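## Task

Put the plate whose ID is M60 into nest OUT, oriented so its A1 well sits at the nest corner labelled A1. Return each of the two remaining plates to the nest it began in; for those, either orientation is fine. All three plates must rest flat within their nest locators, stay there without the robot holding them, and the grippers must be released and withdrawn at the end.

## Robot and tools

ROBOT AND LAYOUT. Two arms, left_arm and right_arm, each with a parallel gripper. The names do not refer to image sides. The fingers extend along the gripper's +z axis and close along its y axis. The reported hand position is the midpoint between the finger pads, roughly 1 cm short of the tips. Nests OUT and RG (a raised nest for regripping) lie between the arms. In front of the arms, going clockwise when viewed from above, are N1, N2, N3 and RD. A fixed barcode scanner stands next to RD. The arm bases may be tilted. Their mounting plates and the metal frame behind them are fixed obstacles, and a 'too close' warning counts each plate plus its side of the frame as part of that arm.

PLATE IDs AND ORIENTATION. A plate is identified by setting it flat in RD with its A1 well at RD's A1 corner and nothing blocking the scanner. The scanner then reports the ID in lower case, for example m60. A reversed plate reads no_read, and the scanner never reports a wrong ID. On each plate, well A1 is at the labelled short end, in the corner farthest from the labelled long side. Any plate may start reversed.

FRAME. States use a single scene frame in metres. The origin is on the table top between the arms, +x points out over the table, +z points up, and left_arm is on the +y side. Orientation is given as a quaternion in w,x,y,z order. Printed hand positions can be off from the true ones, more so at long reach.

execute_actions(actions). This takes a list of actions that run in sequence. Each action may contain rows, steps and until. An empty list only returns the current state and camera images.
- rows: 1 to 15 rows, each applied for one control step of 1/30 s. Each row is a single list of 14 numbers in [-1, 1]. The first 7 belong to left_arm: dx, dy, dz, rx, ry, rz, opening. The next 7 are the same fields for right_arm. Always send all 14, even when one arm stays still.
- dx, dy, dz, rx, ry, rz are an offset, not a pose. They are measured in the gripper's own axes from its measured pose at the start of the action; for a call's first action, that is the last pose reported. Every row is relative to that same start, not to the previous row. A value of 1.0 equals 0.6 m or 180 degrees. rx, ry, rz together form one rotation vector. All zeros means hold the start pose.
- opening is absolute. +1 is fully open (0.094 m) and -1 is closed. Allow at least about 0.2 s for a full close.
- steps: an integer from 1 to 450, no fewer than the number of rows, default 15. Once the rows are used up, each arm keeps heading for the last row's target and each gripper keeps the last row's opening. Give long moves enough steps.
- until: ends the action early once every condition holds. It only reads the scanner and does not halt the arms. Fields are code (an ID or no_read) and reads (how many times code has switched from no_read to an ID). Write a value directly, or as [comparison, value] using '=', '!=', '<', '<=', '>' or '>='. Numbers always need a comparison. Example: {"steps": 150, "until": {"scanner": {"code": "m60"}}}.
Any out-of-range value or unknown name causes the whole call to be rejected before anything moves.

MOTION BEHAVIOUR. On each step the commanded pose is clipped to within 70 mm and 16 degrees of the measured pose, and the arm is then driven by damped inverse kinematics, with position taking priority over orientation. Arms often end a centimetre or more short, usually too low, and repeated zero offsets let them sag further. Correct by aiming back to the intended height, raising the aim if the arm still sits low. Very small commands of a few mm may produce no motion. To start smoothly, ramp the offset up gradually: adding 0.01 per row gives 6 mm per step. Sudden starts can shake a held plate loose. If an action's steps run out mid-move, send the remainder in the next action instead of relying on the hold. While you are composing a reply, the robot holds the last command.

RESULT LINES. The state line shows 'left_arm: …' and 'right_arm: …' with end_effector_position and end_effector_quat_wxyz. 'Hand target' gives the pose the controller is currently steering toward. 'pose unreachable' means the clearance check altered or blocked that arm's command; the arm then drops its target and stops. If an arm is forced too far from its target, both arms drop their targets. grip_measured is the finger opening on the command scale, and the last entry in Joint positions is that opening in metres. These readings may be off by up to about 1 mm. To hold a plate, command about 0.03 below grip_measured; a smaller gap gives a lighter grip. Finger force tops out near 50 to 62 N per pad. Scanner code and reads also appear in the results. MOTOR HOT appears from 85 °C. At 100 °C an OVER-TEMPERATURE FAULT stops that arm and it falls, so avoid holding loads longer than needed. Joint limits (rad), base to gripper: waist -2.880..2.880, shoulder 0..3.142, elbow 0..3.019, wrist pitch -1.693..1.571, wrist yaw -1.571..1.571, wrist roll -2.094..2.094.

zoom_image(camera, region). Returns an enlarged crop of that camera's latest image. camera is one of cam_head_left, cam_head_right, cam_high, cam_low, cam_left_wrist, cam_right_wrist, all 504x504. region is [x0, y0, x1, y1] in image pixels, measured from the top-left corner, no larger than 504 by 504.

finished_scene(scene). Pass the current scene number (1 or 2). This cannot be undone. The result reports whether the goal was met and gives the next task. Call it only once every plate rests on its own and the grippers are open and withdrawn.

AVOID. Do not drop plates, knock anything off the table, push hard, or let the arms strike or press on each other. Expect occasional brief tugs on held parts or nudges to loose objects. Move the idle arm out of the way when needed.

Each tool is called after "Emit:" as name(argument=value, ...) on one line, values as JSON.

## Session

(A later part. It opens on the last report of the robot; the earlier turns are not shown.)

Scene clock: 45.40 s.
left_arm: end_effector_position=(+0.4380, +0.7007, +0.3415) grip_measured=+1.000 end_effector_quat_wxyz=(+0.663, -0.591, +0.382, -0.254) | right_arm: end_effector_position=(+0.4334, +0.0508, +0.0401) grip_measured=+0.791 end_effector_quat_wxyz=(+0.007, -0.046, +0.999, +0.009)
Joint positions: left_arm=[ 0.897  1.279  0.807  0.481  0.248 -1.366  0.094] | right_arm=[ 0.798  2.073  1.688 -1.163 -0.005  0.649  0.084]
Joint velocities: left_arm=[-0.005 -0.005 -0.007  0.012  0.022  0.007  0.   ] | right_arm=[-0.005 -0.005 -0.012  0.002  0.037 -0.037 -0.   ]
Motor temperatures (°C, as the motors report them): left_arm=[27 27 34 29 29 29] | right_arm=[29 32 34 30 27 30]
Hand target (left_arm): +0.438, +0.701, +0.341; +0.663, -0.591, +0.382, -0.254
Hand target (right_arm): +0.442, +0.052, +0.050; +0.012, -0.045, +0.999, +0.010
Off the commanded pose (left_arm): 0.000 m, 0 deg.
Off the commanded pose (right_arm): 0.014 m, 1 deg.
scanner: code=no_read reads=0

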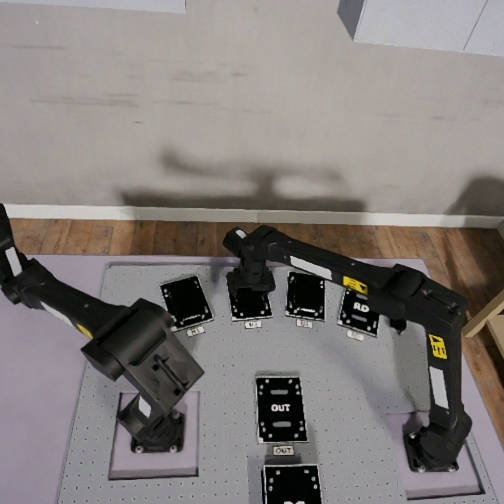

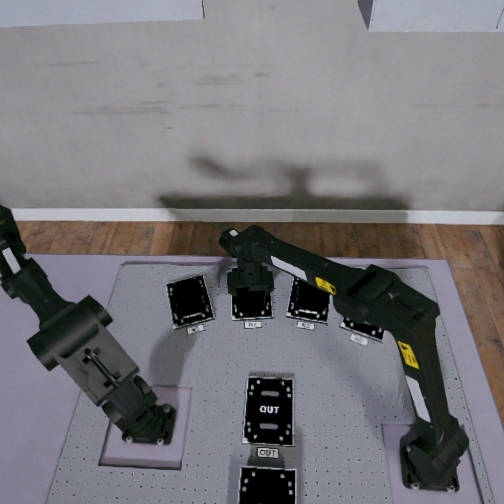

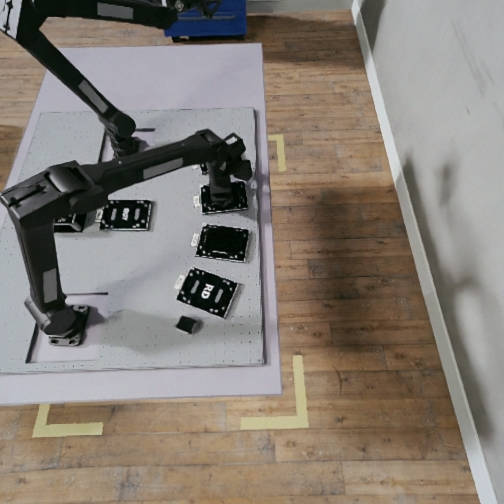

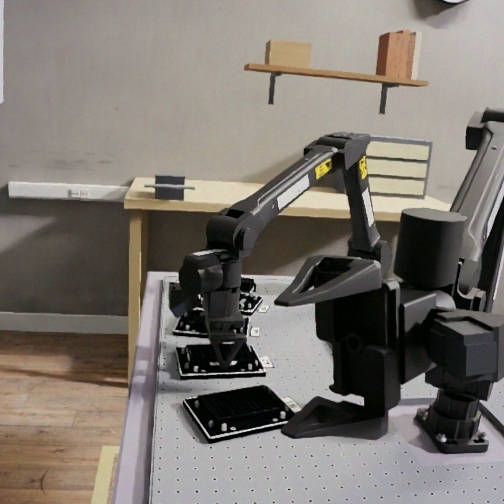

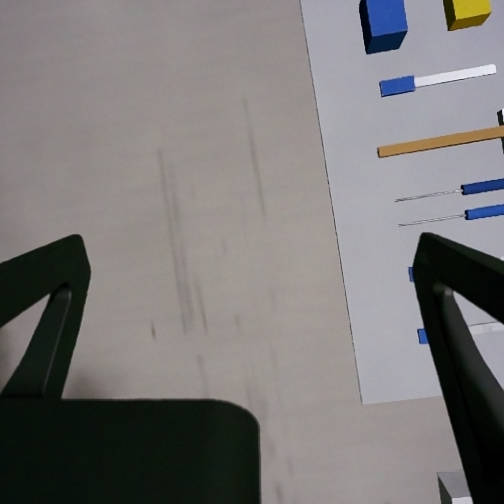

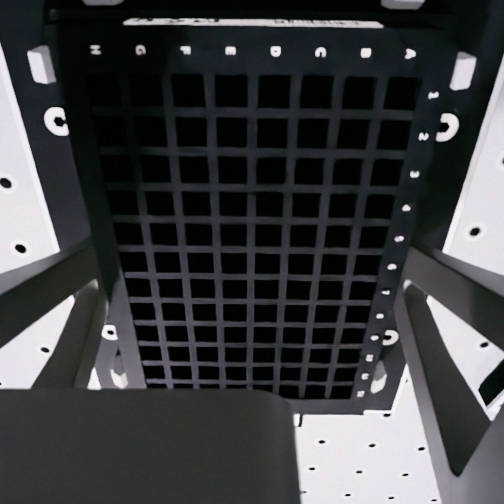

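Emit:
execute_actions(actions=[{"rows":[[0,0,0,0,0,0,1,-0.014,0,-0.018,0,0,0,0.755]],"steps":10},{"rows":[[0,0,0,0,0,0,1,-0.014,0,-0.025,0,0,0,0.755],[0,0,0,0,0,0,1,-0.014,0,-0.032,0,0,0,0.755],[0,0,0,0,0,0,1,-0.014,0,-0.04,0,0,0,0.755],[0,0,0,0,0,0,1,-0.014,0,-0.05,0,0,0,0.755],[0,0,0,0,0,0,1,-0.014,0,-0.06,0,0,0,0.755],[0,0,0,0,0,0,1,-0.014,0,-0.07,0,0,0,0.755],[0,0,0,0,0,0,1,-0.014,0,-0.08,0,0,0,0.755],[0,0,0,0,0,0,1,-0.014,0,-0.09,0,0,0,0.755],[0,0,0,0,0,0,1,-0.014,0,-0.1,0,0,0,0.755],[0,0,0,0,0,0,1,-0.014,0,-0.115,0,0,0,0.755],[0,0,0,0,0,0,1,-0.014,0,-0.13,0,0,0,0.755],[0,0,0,0,0,0,1,-0.014,0,-0.145,0,0,0,0.755],[0,0,0,0,0,0,1,-0.014,0,-0.16,0,0,0,0.755],[0,0,0,0,0,0,1,-0.014,0,-0.18,0,0,0,0.755]],"steps":30},{"rows":[[0,0,0,0,0,0,1,0.0,0,-0.02,0,0,0,0.755],[0,0,0,0,0,0,1,0.015,0,-0.02,0,0,-0.01,0.755],[0,0,0,0,0,0,1,0.03,0,-0.02,0,0,-0.02,0.755],[0,0,0,0,0,0,1,0.05,0,-0.02,0,0,-0.04,0.755],[0,0,0,0,0,0,1,0.075,-0.01,-0.02,0,0,-0.06,0.755],[0,0,0,0,0,0,1,0.1,-0.01,-0.02,0,0,-0.09,0.755],[0,0,0,0,0,0,1,0.14,-0.015,-0.02,0,0,-0.12,0.755],[0,0,0,0,0,0,1,0.18,-0.02,-0.02,0,0,-0.16,0.755],[0,0,0,0,0,0,1,0.23,-0.025,-0.02,0,0,-0.2,0.755],[0,0,0,0,0,0,1,0.28,-0.03,-0.02,0,0,-0.25,0.755],[0,0,0,0,0,0,1,0.33,-0.035,-0.02,0,0,-0.3,0.755],[0,0,0,0,0,0,1,0.38,-0.04,-0.02,0,0,-0.35,0.755],[0,0,0,0,0,0,1,0.43,-0.045,-0.02,0,0,-0.4,0.755],[0,0,0,0,0,0,1,0.48,-0.05,-0.02,0,0,-0.44,0.755],[0,0,0,0,0,0,1,0.52,-0.05,-0.02,0,0,-0.47,0.755]],"steps":60},{"rows":[[0,0,0,0,0,0,1,0,0,-0.02,0,0,-0.02,0.755],[0,0,0,0,0,0,1,0,0,-0.02,0,0,-0.05,0.755],[0,0,0,0,0,0,1,0,0,-0.02,0,0,-0.08,0.755],[0,0,0,0,0,0,1,0,0,-0.02,0,0,-0.12,0.755],[0,0,0,0,0,0,1,0,0,-0.02,0,0,-0.16,0.755],[0,0,0,0,0,0,1,0,0,-0.02,0,0,-0.2,0.755],[0,0,0,0,0,0,1,0,0,-0.02,0,0,-0.25,0.755],[0,0,0,0,0,0,1,0,0,-0.02,0,0,-0.3,0.755],[0,0,0,0,0,0,1,0,0,-0.02,0,0,-0.35,0.755],[0,0,0,0,0,0,1,0,0,-0.02,0,0,-0.4,0.755],[0,0,0,0,0,0,1,0,0,-0.02,0,0,-0.45,0.755],[0,0,0,0,0,0,1,0,0,-0.02,0,0,-0.5,0.755]],"steps":45}])

Scene clock: 61.03 s.
left_arm: end_effector_position=(+0.4380, +0.7007, +0.3415) grip_measured=+1.000 end_effector_quat_wxyz=(+0.663, -0.591, +0.382, -0.254) | right_arm: end_effector_position=(+0.1115, -0.0273, +0.1348) grip_measured=+0.772 end_effector_quat_wxyz=(+0.037, +0.999, -0.008, -0.018)
Joint positions: left_arm=[ 0.897  1.279  0.807  0.481  0.248 -1.366  0.094] | right_arm=[ 1.245  1.421  1.059 -1.291 -0.005 -1.937  0.083]
Joint velocities: left_arm=[-0.015 -0.005  0.002  0.002 -0.051  0.051  0.   ] | right_arm=[-0.005 -0.005 -0.012  0.027 -0.037 -0.095  0.   ]
Motor temperatures (°C, as the motors report them): left_arm=[27 27 35 29 29 29] | right_arm=[29 32 35 30 27 30]
Hand target (left_arm): +0.438, +0.701, +0.341; +0.663, -0.591, +0.382, -0.254
Hand target (right_arm): +0.115, -0.019, +0.146; +0.020, +1.000, +0.000, -0.012
Off the commanded pose (left_arm): 0.000 m, 0 deg.
Off the commanded pose (right_arm): 0.015 m, 2 deg.
scanner: code=no_read reads=0

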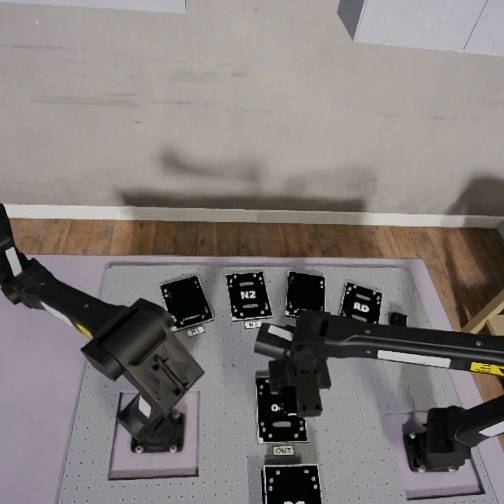

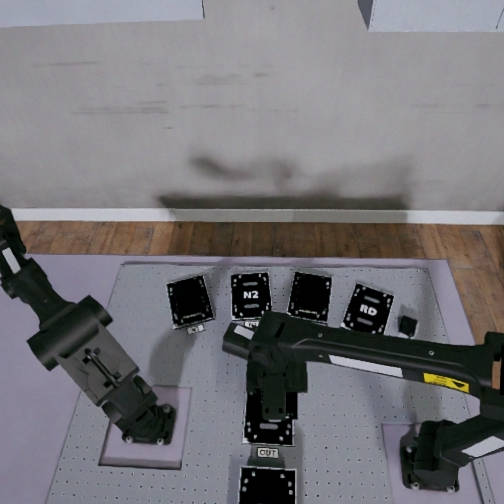

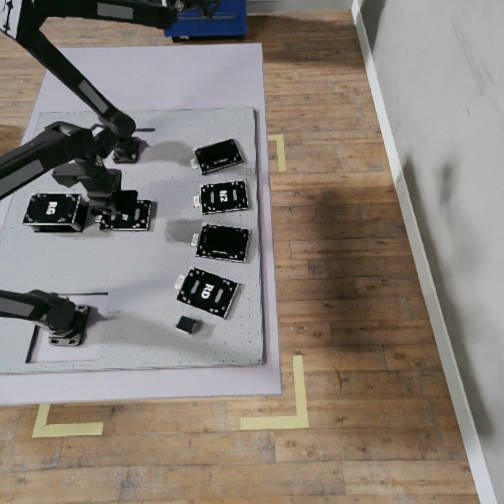

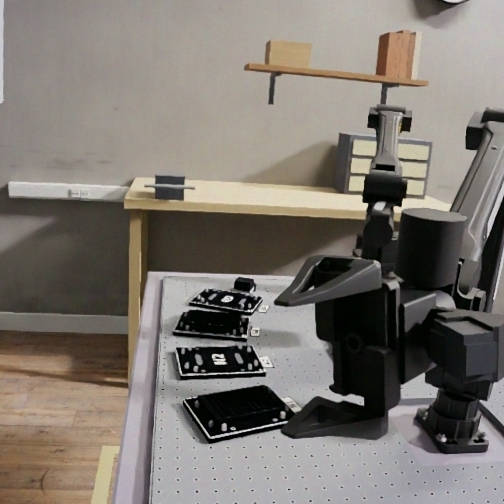

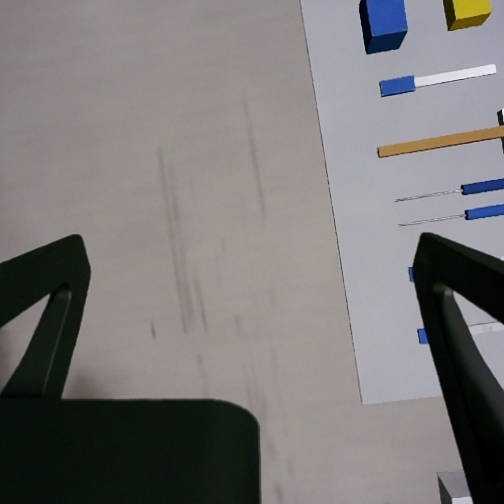

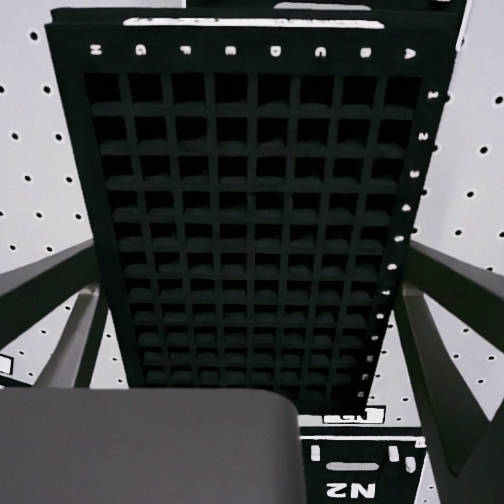

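Emit:
execute_actions(actions=[{"rows":[[0,0,0,0,0,0,1,0.01,-0.02,-0.01,0.015,0.006,-0.004,0.75],[0,0,0,0,0,0,1,0.015,-0.025,0,0.02,0.008,-0.004,0.75],[0,0,0,0,0,0,1,0.02,-0.03,0.012,0.025,0.01,-0.006,0.75],[0,0,0,0,0,0,1,0.025,-0.035,0.025,0.03,0.012,-0.008,0.75],[0,0,0,0,0,0,1,0.03,-0.04,0.04,0.034,0.015,-0.008,0.75],[0,0,0,0,0,0,1,0.035,-0.045,0.055,0.034,0.015,-0.008,0.75],[0,0,0,0,0,0,1,0.035,-0.045,0.068,0.034,0.015,-0.008,0.75],[0,0,0,0,0,0,1,0.035,-0.045,0.08,0.034,0.015,-0.008,0.75]],"steps":40}])

Emit:
zoom_image(camera="cam_high", region=[20, 130, 180, 250])

Scene clock: 66.83 s.
left_arm: end_effector_position=(+0.4380, +0.7007, +0.3415) grip_measured=+1.000 end_effector_quat_wxyz=(+0.663, -0.591, +0.382, -0.254) | right_arm: end_effector_position=(+0.1225, -0.0110, +0.0774) grip_measured=+0.768 end_effector_quat_wxyz=(-0.000, +1.000, +0.007, -0.002)
Joint positions: left_arm=[ 0.897  1.279  0.807  0.481  0.248 -1.366  0.094] | right_arm=[ 1.235  1.487  0.965 -1.05  -0.004 -1.978  0.083]
Joint velocities: left_arm=[-0.005  0.015  0.007  0.017 -0.022 -0.022  0.   ] | right_arm=[-0.005  0.005  0.002  0.002  0.007 -0.022  0.   ]
Motor temperatures (°C, as the motors report them): left_arm=[27 27 35 29 29 29] | right_arm=[29 31 35 30 27 30]
Hand target (left_arm): +0.438, +0.701, +0.341; +0.663, -0.591, +0.382, -0.254
Hand target (right_arm): +0.131, -0.004, +0.085; -0.016, +1.000, +0.004, +0.006
Off the commanded pose (left_arm): 0.000 m, 0 deg.
Off the commanded pose (right_arm): 0.013 m, 2 deg.
scanner: code=no_read reads=0

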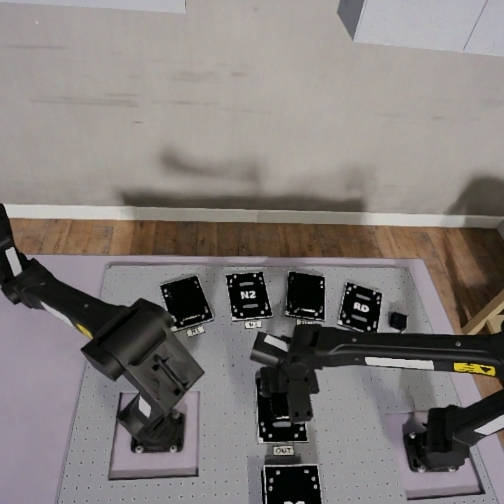

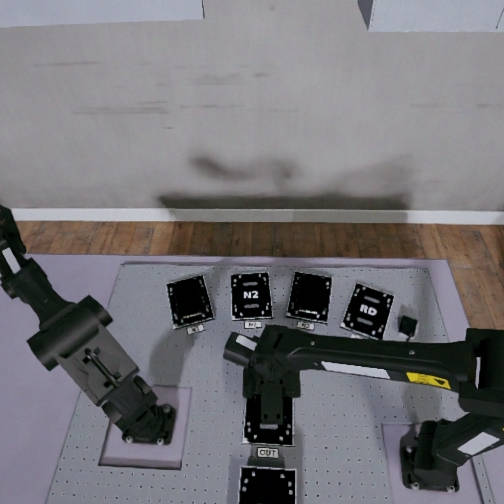

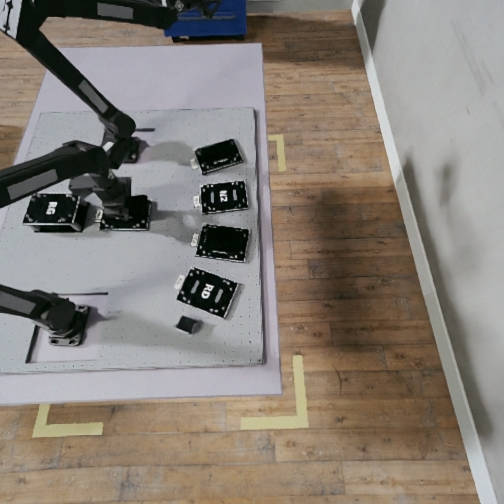

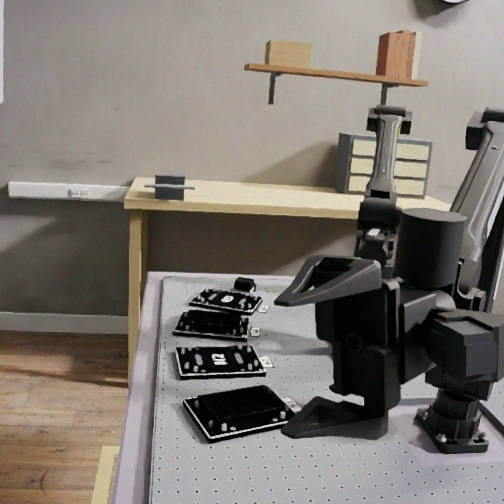

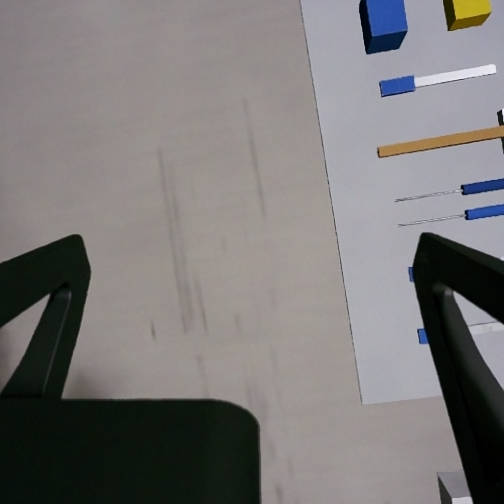

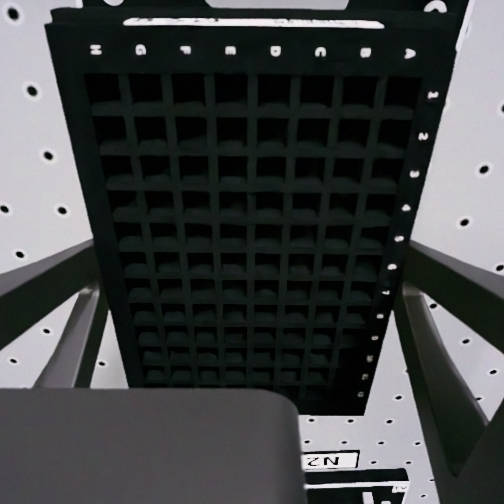

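Region (20, 130, 180, 250) of cam_high's 504x504 image, scaled by 3.150, with more detail than that image has; it fills the top 378 rows of this view, and the rest is white.

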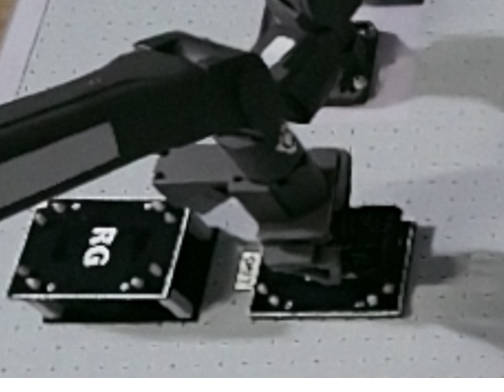

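Emit:
execute_actions(actions=[{"rows":[[0,0,0,0,0,0,1,0.005,-0.015,-0.01,0.01,0.004,0,0.75],[0,0,0,0,0,0,1,-0.005,-0.02,-0.005,0.01,0.004,0,0.75],[0,0,0,0,0,0,1,-0.015,-0.025,0.0,0.01,0.004,0,0.75],[0,0,0,0,0,0,1,-0.025,-0.025,0.008,0.01,0.004,0,0.75],[0,0,0,0,0,0,1,-0.038,-0.025,0.016,0.01,0.004,0,0.75]],"steps":35}])

Scene clock: 71.67 s.
left_arm: end_effector_position=(+0.4380, +0.7007, +0.3415) grip_measured=+1.000 end_effector_quat_wxyz=(+0.663, -0.591, +0.382, -0.254) | right_arm: end_effector_position=(+0.0985, -0.0033, +0.0679) grip_measured=+0.768 end_effector_quat_wxyz=(-0.008, +1.000, +0.009, +0.001)
Joint positions: left_arm=[ 0.897  1.279  0.807  0.481  0.248 -1.366  0.094] | right_arm=[ 1.3    1.487  0.937 -1.004 -0.004 -1.918  0.083]
Joint velocities: left_arm=[-0.015  0.005 -0.002  0.007 -0.007 -0.022  0.   ] | right_arm=[-0.024 -0.015  0.012 -0.002  0.022  0.037  0.001]
Motor temperatures (°C, as the motors report them): left_arm=[27 27 35 29 29 29] | right_arm=[29 31 35 30 27 30]
Hand target (left_arm): +0.438, +0.701, +0.341; +0.663, -0.591, +0.382, -0.254
Hand target (right_arm): +0.100, +0.003, +0.068; -0.015, +1.000, +0.007, +0.004
Off the commanded pose (left_arm): 0.000 m, 0 deg.
Off the commanded pose (right_arm): 0.007 m, 1 deg.
scanner: code=no_read reads=0

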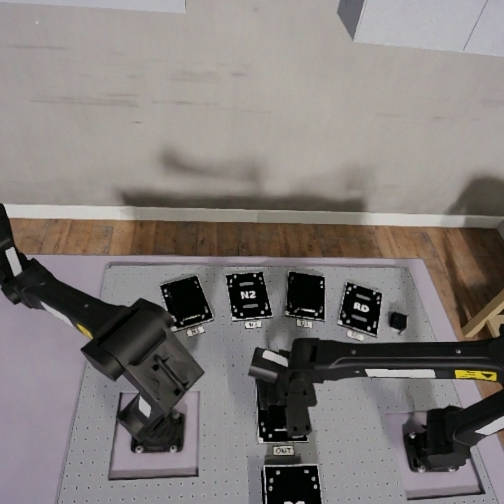

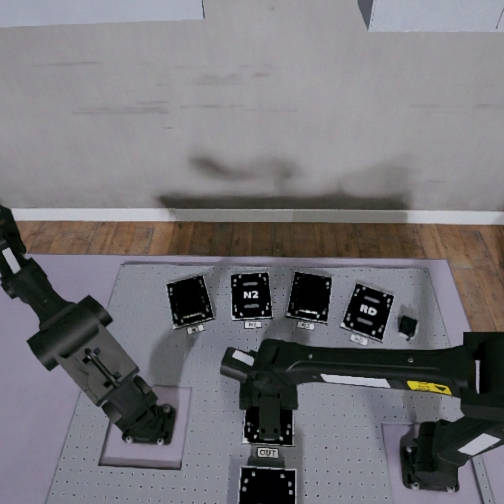

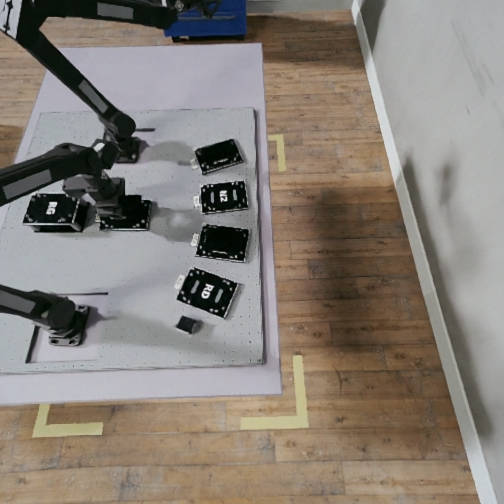

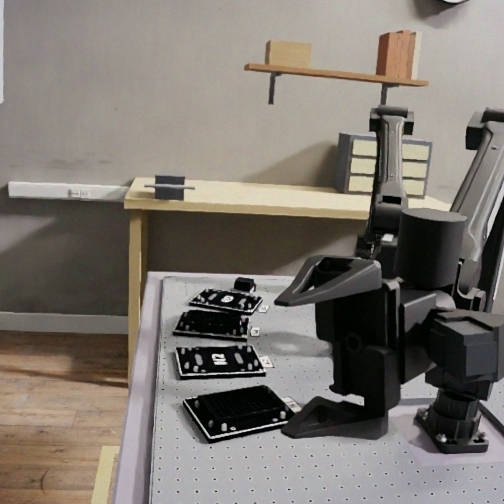

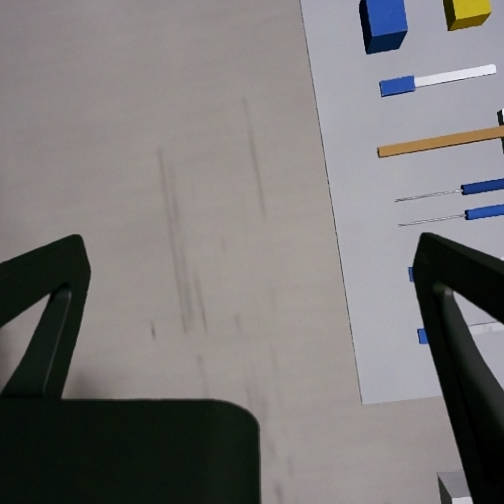

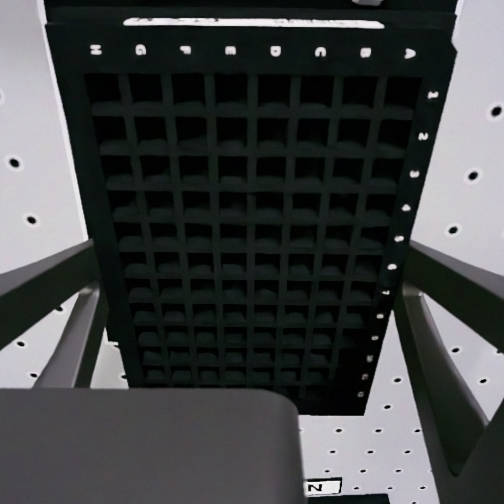

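Emit:
execute_actions(actions=[{"rows":[[0,0,0,0,0,0,1,0.004,-0.009,0.005,0.004,0.002,0.006,0.75],[0,0,0,0,0,0,1,0.004,-0.009,0.01,0.004,0.002,0.012,0.75],[0,0,0,0,0,0,1,0.004,-0.009,0.016,0.004,0.002,0.012,0.75]],"steps":30}])

Scene clock: 86.93 s.
left_arm: end_effector_position=(+0.4380, +0.7007, +0.3415) grip_measured=+1.000 end_effector_quat_wxyz=(+0.663, -0.591, +0.382, -0.254) | right_arm: end_effector_position=(+0.0987, -0.0029, +0.0597) grip_measured=+0.768 end_effector_quat_wxyz=(-0.009, +1.000, -0.005, +0.001)
Joint positions: left_arm=[ 0.897  1.279  0.807  0.481  0.248 -1.366  0.094] | right_arm=[ 1.3    1.5    0.926 -0.979 -0.004 -1.888  0.083]
Joint velocities: left_arm=[-0.015  0.005 -0.002 -0.002 -0.037 -0.066  0.   ] | right_arm=[ 0.005 -0.015 -0.002 -0.017  0.007 -0.066 -0.001]
Motor temperatures (°C, as the motors report them): left_arm=[27 28 35 29 29 29] | right_arm=[29 30 34 30 26 30]
Hand target (left_arm): +0.438, +0.701, +0.341; +0.663, -0.591, +0.382, -0.254
Hand target (right_arm): +0.101, +0.002, +0.059; -0.014, +1.000, -0.009, +0.004
Off the commanded pose (left_arm): 0.000 m, 0 deg.
Off the commanded pose (right_arm): 0.006 m, 1 deg.
scanner: code=no_read reads=0

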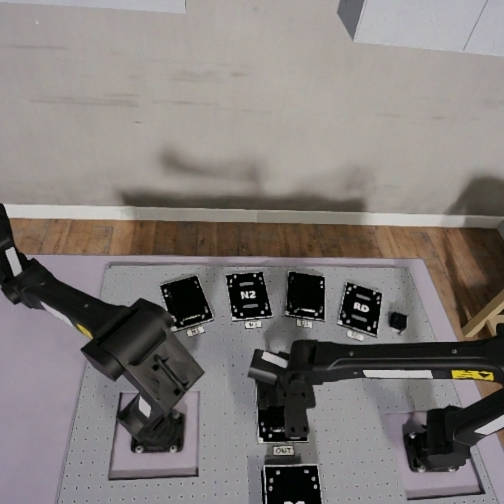

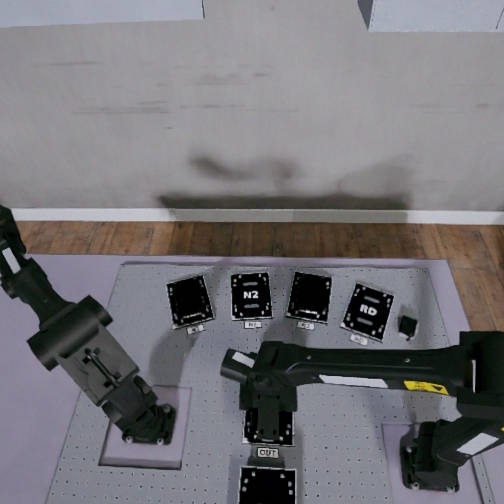

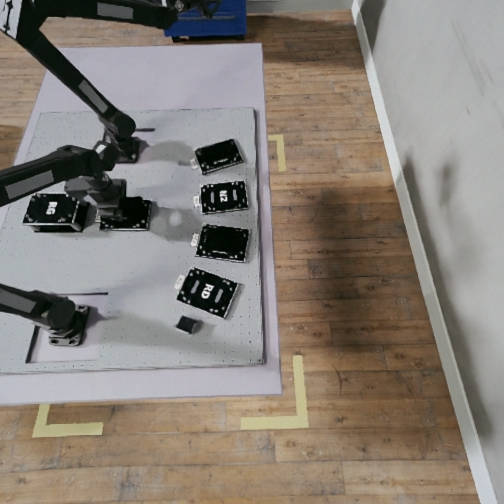

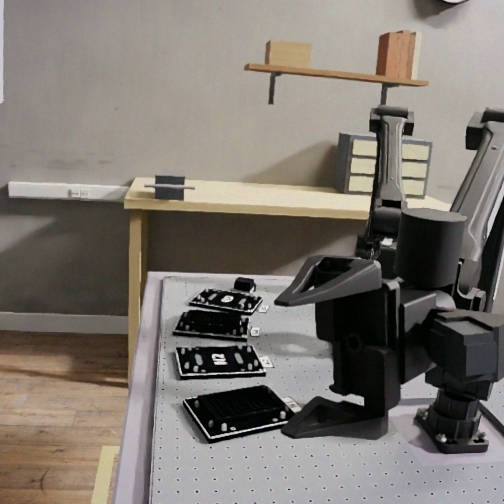

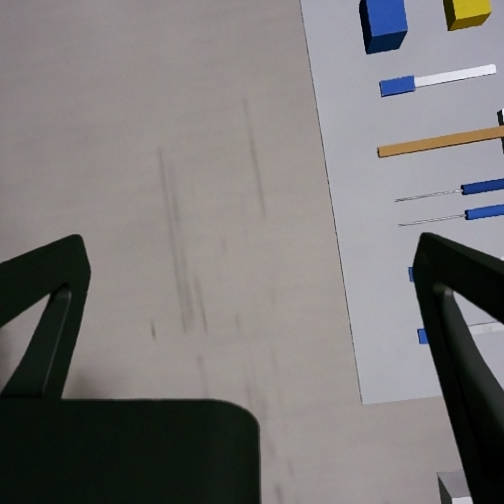

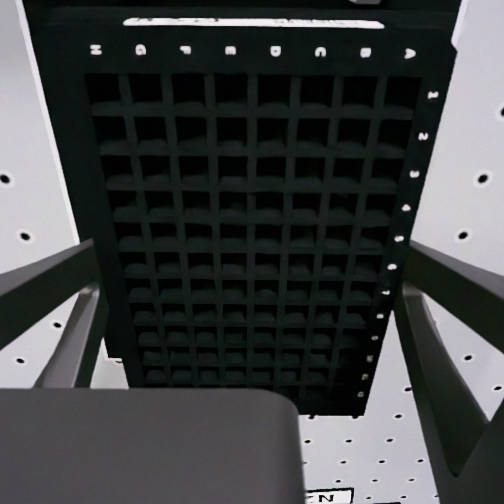

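Nest is ~3 mm left.

Emit:
execute_actions(actions=[{"rows":[[0,0,0,0,0,0,1,0.002,-0.004,0.005,0.002,0.002,0.003,0.75],[0,0,0,0,0,0,1,0.002,-0.003,0.01,0.002,0.002,0.003,0.75],[0,0,0,0,0,0,1,0.002,-0.003,0.018,0.002,0.002,0.003,0.75]],"steps":30}])

Scene clock: 89.83 s.
left_arm: end_effector_position=(+0.4380, +0.7007, +0.3415) grip_measured=+1.000 end_effector_quat_wxyz=(+0.663, -0.591, +0.382, -0.254) | right_arm: end_effector_position=(+0.0978, -0.0061, +0.0503) grip_measured=+0.768 end_effector_quat_wxyz=(-0.006, +1.000, -0.006, +0.001)
Joint positions: left_arm=[ 0.897  1.279  0.807  0.481  0.248 -1.366  0.094] | right_arm=[ 1.3    1.51   0.908 -0.956 -0.002 -1.886  0.083]
Joint velocities: left_arm=[ 0.005 -0.015  0.012  0.022  0.037  0.022  0.   ] | right_arm=[ 0.005 -0.024  0.007 -0.007 -0.051  0.007 -0.001]
Motor temperatures (°C, as the motors report them): left_arm=[27 28 35 29 29 29] | right_arm=[29 30 34 30 26 30]
Hand target (left_arm): +0.438, +0.701, +0.341; +0.663, -0.591, +0.382, -0.254
Hand target (right_arm): +0.100, -0.001, +0.049; -0.012, +1.000, -0.010, +0.004
Off the commanded pose (left_arm): 0.000 m, 0 deg.
Off the commanded pose (right_arm): 0.006 m, 1 deg.
scanner: code=no_read reads=0

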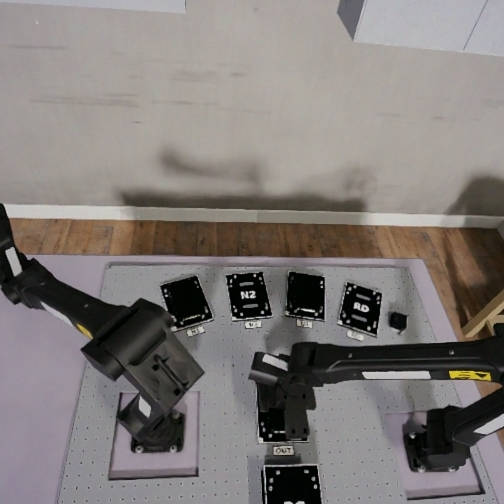

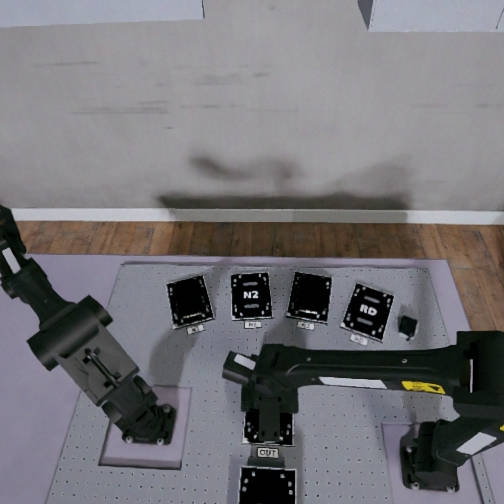

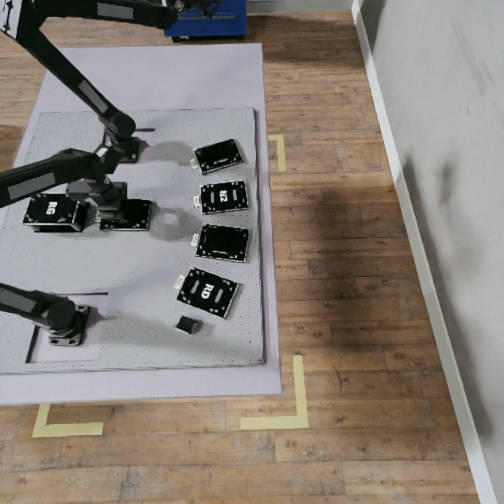

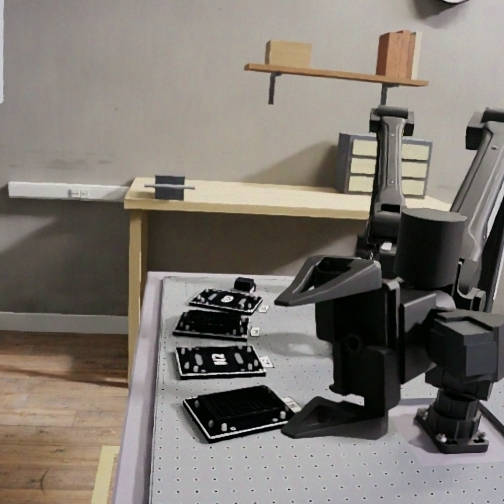

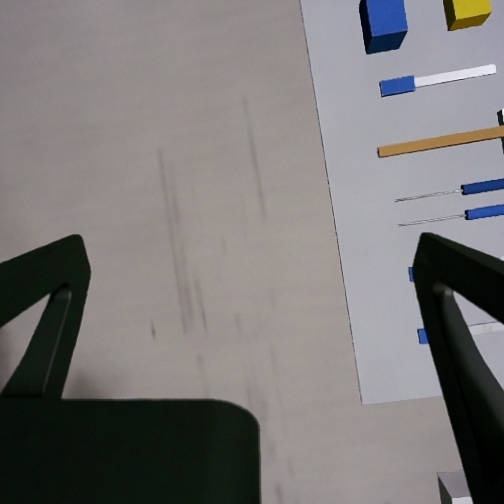

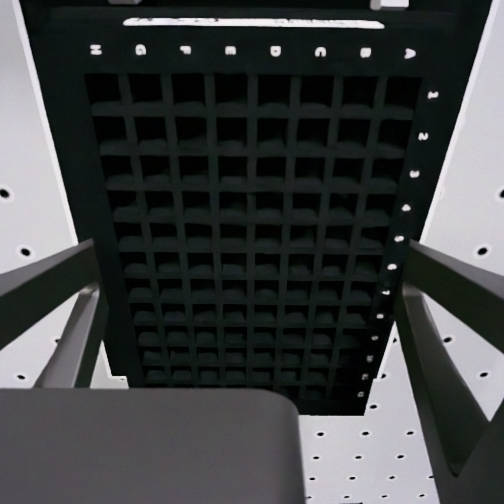

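Emit:
execute_actions(actions=[{"rows":[[0,0,0,0,0,0,1,0.006,-0.008,0.005,0.003,0.002,0.009,0.75],[0,0,0,0,0,0,1,0.006,-0.008,0.013,0.003,0.002,0.009,0.75]],"steps":30}])

Scene clock: 92.40 s.
left_arm: end_effector_position=(+0.4380, +0.7007, +0.3415) grip_measured=+1.000 end_effector_quat_wxyz=(+0.663, -0.591, +0.382, -0.254) | right_arm: end_effector_position=(+0.0981, -0.0057, +0.0445) grip_measured=+0.768 end_effector_quat_wxyz=(-0.006, +1.000, -0.015, +0.001)
Joint positions: left_arm=[ 0.897  1.279  0.807  0.481  0.248 -1.366  0.094] | right_arm=[ 1.3    1.522  0.902 -0.94  -0.002 -1.869  0.083]
Joint velocities: left_arm=[ 0.005 -0.015 -0.007 -0.017  0.007 -0.051  0.   ] | right_arm=[-0.005 -0.005 -0.002 -0.002  0.037 -0.037 -0.001]
Motor temperatures (°C, as the motors report them): left_arm=[27 28 35 29 29 29] | right_arm=[29 30 34 30 26 30]
Hand target (left_arm): +0.438, +0.701, +0.341; +0.663, -0.591, +0.382, -0.254
Hand target (right_arm): +0.101, -0.001, +0.043; -0.011, +1.000, -0.020, +0.004
Off the commanded pose (left_arm): 0.000 m, 0 deg.
Off the commanded pose (right_arm): 0.006 m, 1 deg.
scanner: code=no_read reads=0

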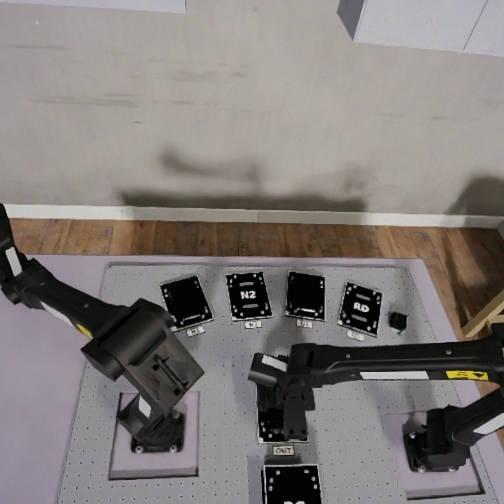

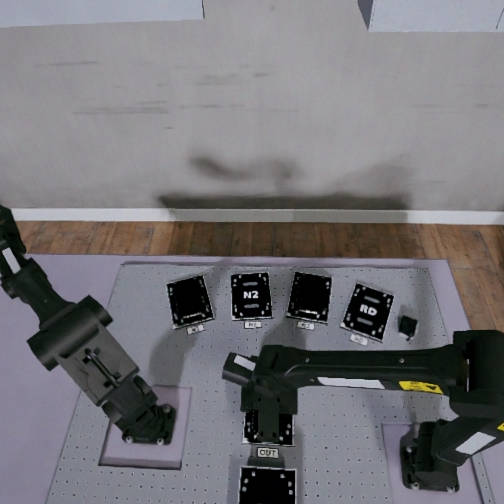

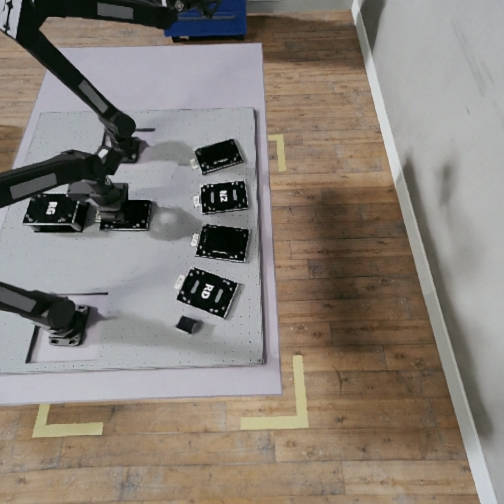

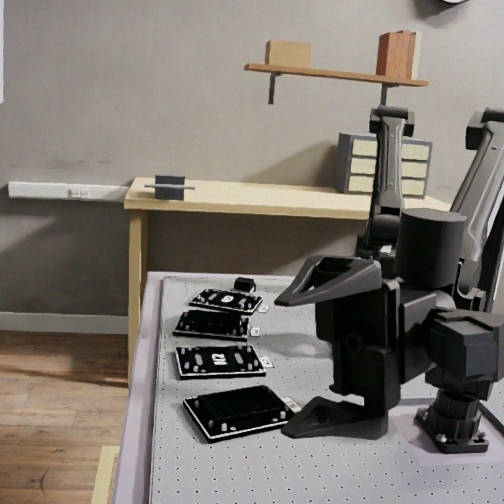

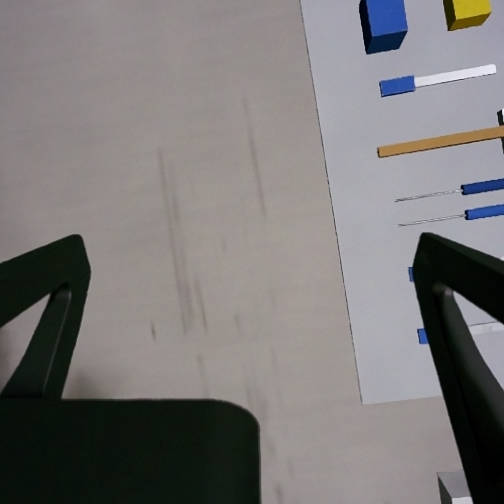

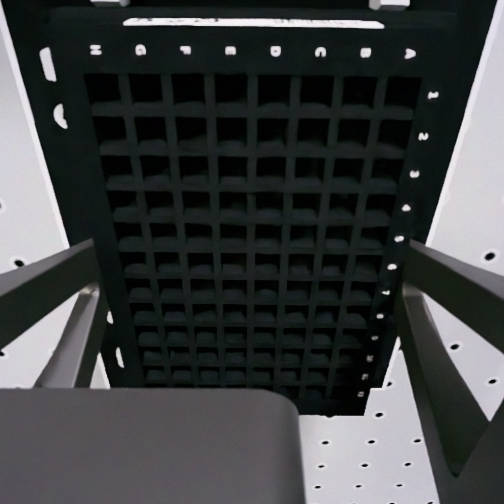

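Emit:
execute_actions(actions=[{"rows":[[0,0,0,0,0,0,1,0.008,-0.005,0.005,0.003,0.002,0.003,0.75],[0,0,0,0,0,0,1,0.008,-0.005,0.011,0.003,0.002,0.003,0.75]],"steps":30}])

Scene clock: 94.90 s.
left_arm: end_effector_position=(+0.4380, +0.7007, +0.3415) grip_measured=+1.000 end_effector_quat_wxyz=(+0.663, -0.591, +0.382, -0.254) | right_arm: end_effector_position=(+0.0983, -0.0058, +0.0417) grip_measured=+0.768 end_effector_quat_wxyz=(-0.007, +1.000, -0.015, +0.002)
Joint positions: left_arm=[ 0.897  1.279  0.807  0.481  0.248 -1.366  0.094] | right_arm=[ 1.3    1.524  0.896 -0.927 -0.    -1.869  0.083]
Joint velocities: left_arm=[-0.015  0.005  0.007 -0.002 -0.037  0.066  0.   ] | right_arm=[-0.034 -0.005  0.012  0.002 -0.022 -0.037  0.   ]
Motor temperatures (°C, as the motors report them): left_arm=[27 28 36 29 29 29] | right_arm=[29 30 34 30 26 30]
Hand target (left_arm): +0.438, +0.701, +0.341; +0.663, -0.591, +0.382, -0.254
Hand target (right_arm): +0.103, -0.003, +0.038; -0.011, +1.000, -0.019, +0.004
Off the commanded pose (left_arm): 0.000 m, 0 deg.
Off the commanded pose (right_arm): 0.007 m, 1 deg.
scanner: code=no_read reads=0

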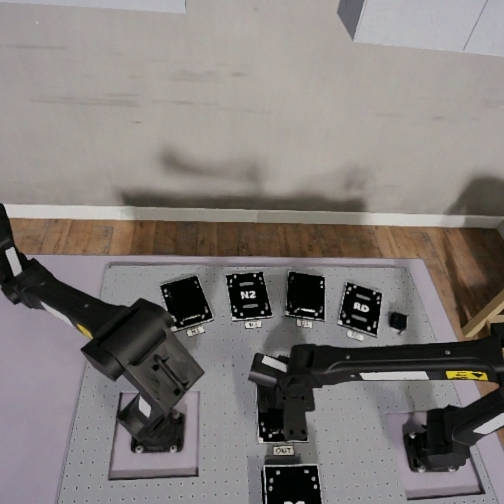

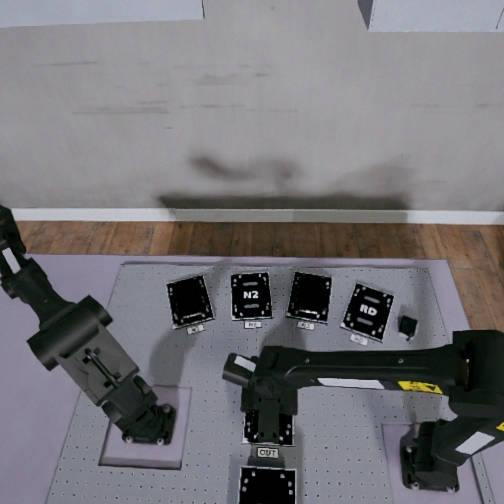

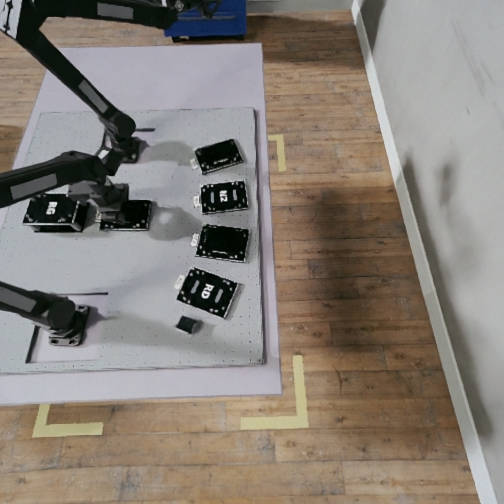

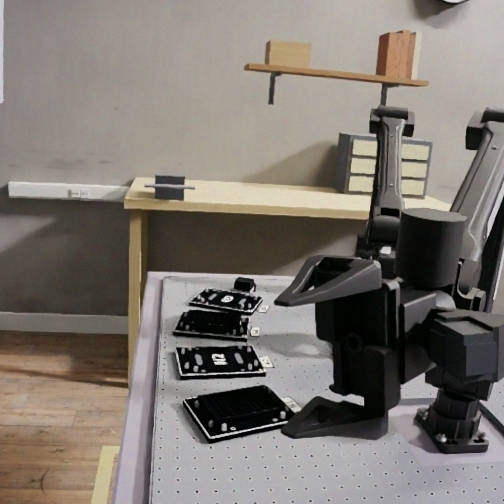

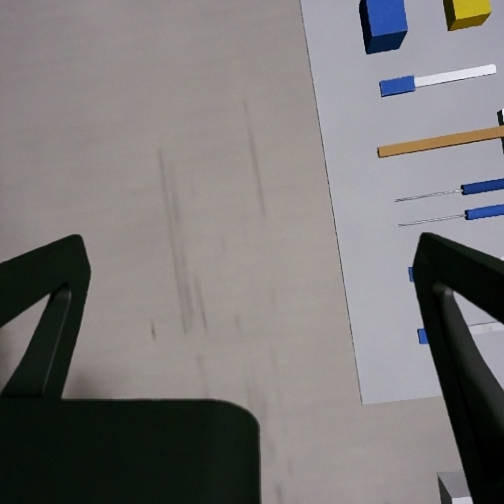

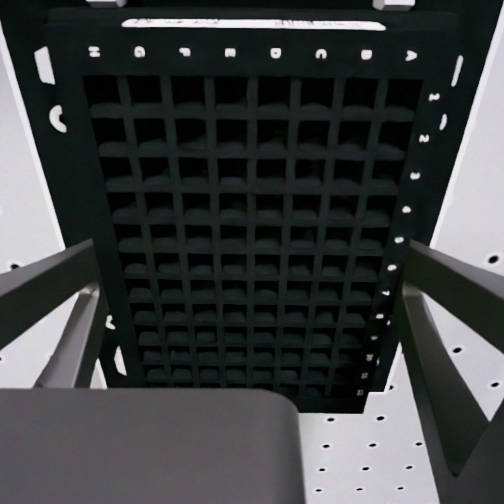

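Resting on a pin; slide left.

Emit:
execute_actions(actions=[{"rows":[[0,0,0,0,0,0,1,0.009,0.0,0.0,0.002,0.002,0.002,0.75]],"steps":30}])

Scene clock: 98.03 s.
left_arm: end_effector_position=(+0.4380, +0.7007, +0.3415) grip_measured=+1.000 end_effector_quat_wxyz=(+0.663, -0.591, +0.382, -0.254) | right_arm: end_effector_position=(+0.0983, -0.0069, +0.0410) grip_measured=+0.768 end_effector_quat_wxyz=(-0.006, +1.000, -0.015, +0.003)
Joint positions: left_arm=[ 0.897  1.279  0.807  0.481  0.248 -1.366  0.094] | right_arm=[ 1.3    1.524  0.894 -0.927  0.002 -1.869  0.083]
Joint velocities: left_arm=[-0.015 -0.005  0.002  0.002  0.007 -0.022  0.   ] | right_arm=[-0.005 -0.005 -0.002  0.002  0.037 -0.051 -0.   ]
Motor temperatures (°C, as the motors report them): left_arm=[27 28 36 29 29 29] | right_arm=[29 30 34 30 26 30]
Hand target (left_arm): +0.438, +0.701, +0.341; +0.663, -0.591, +0.382, -0.254
Hand target (right_arm): +0.104, -0.006, +0.042; -0.011, +1.000, -0.018, +0.006
Off the commanded pose (left_arm): 0.000 m, 0 deg.
Off the commanded pose (right_arm): 0.006 m, 1 deg.
scanner: code=no_read reads=0

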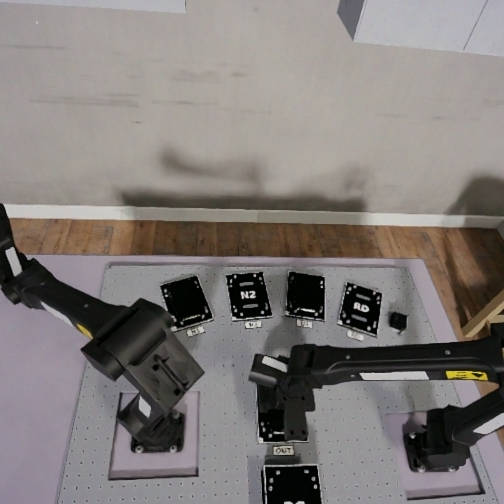

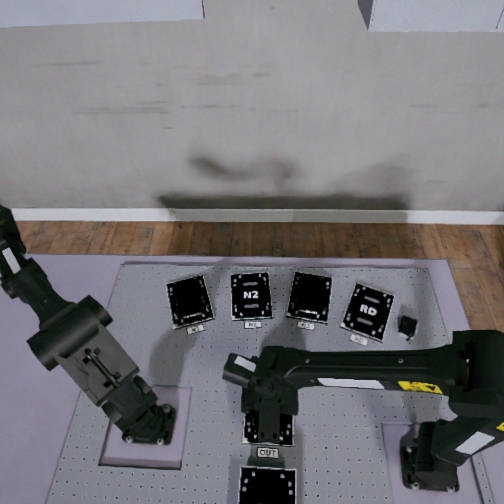

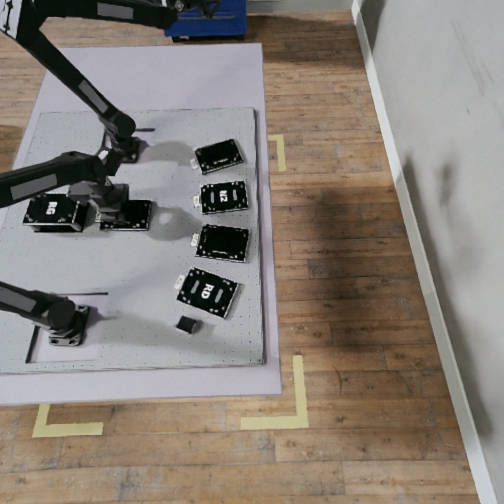

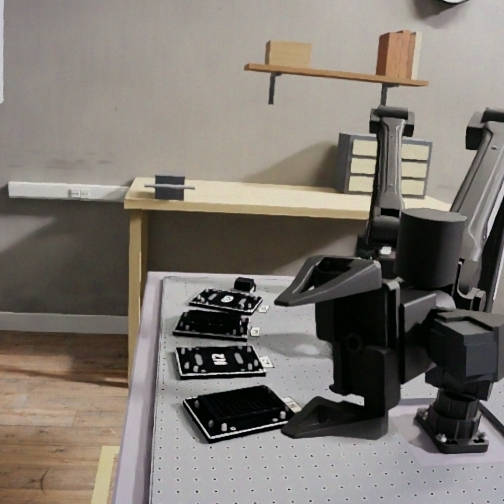

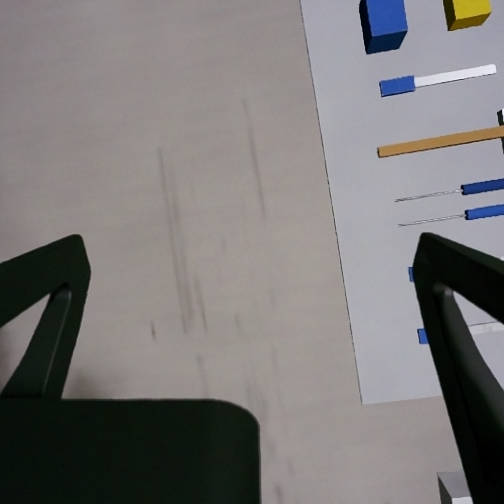

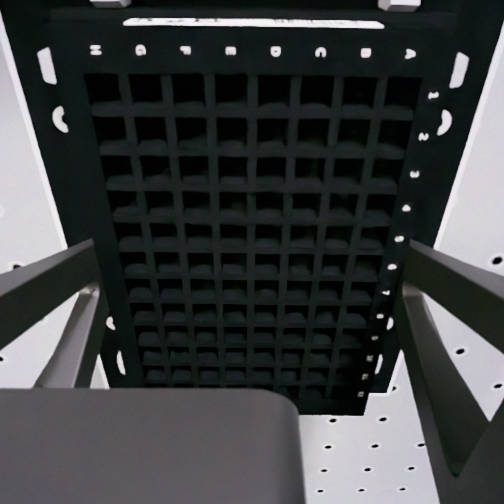

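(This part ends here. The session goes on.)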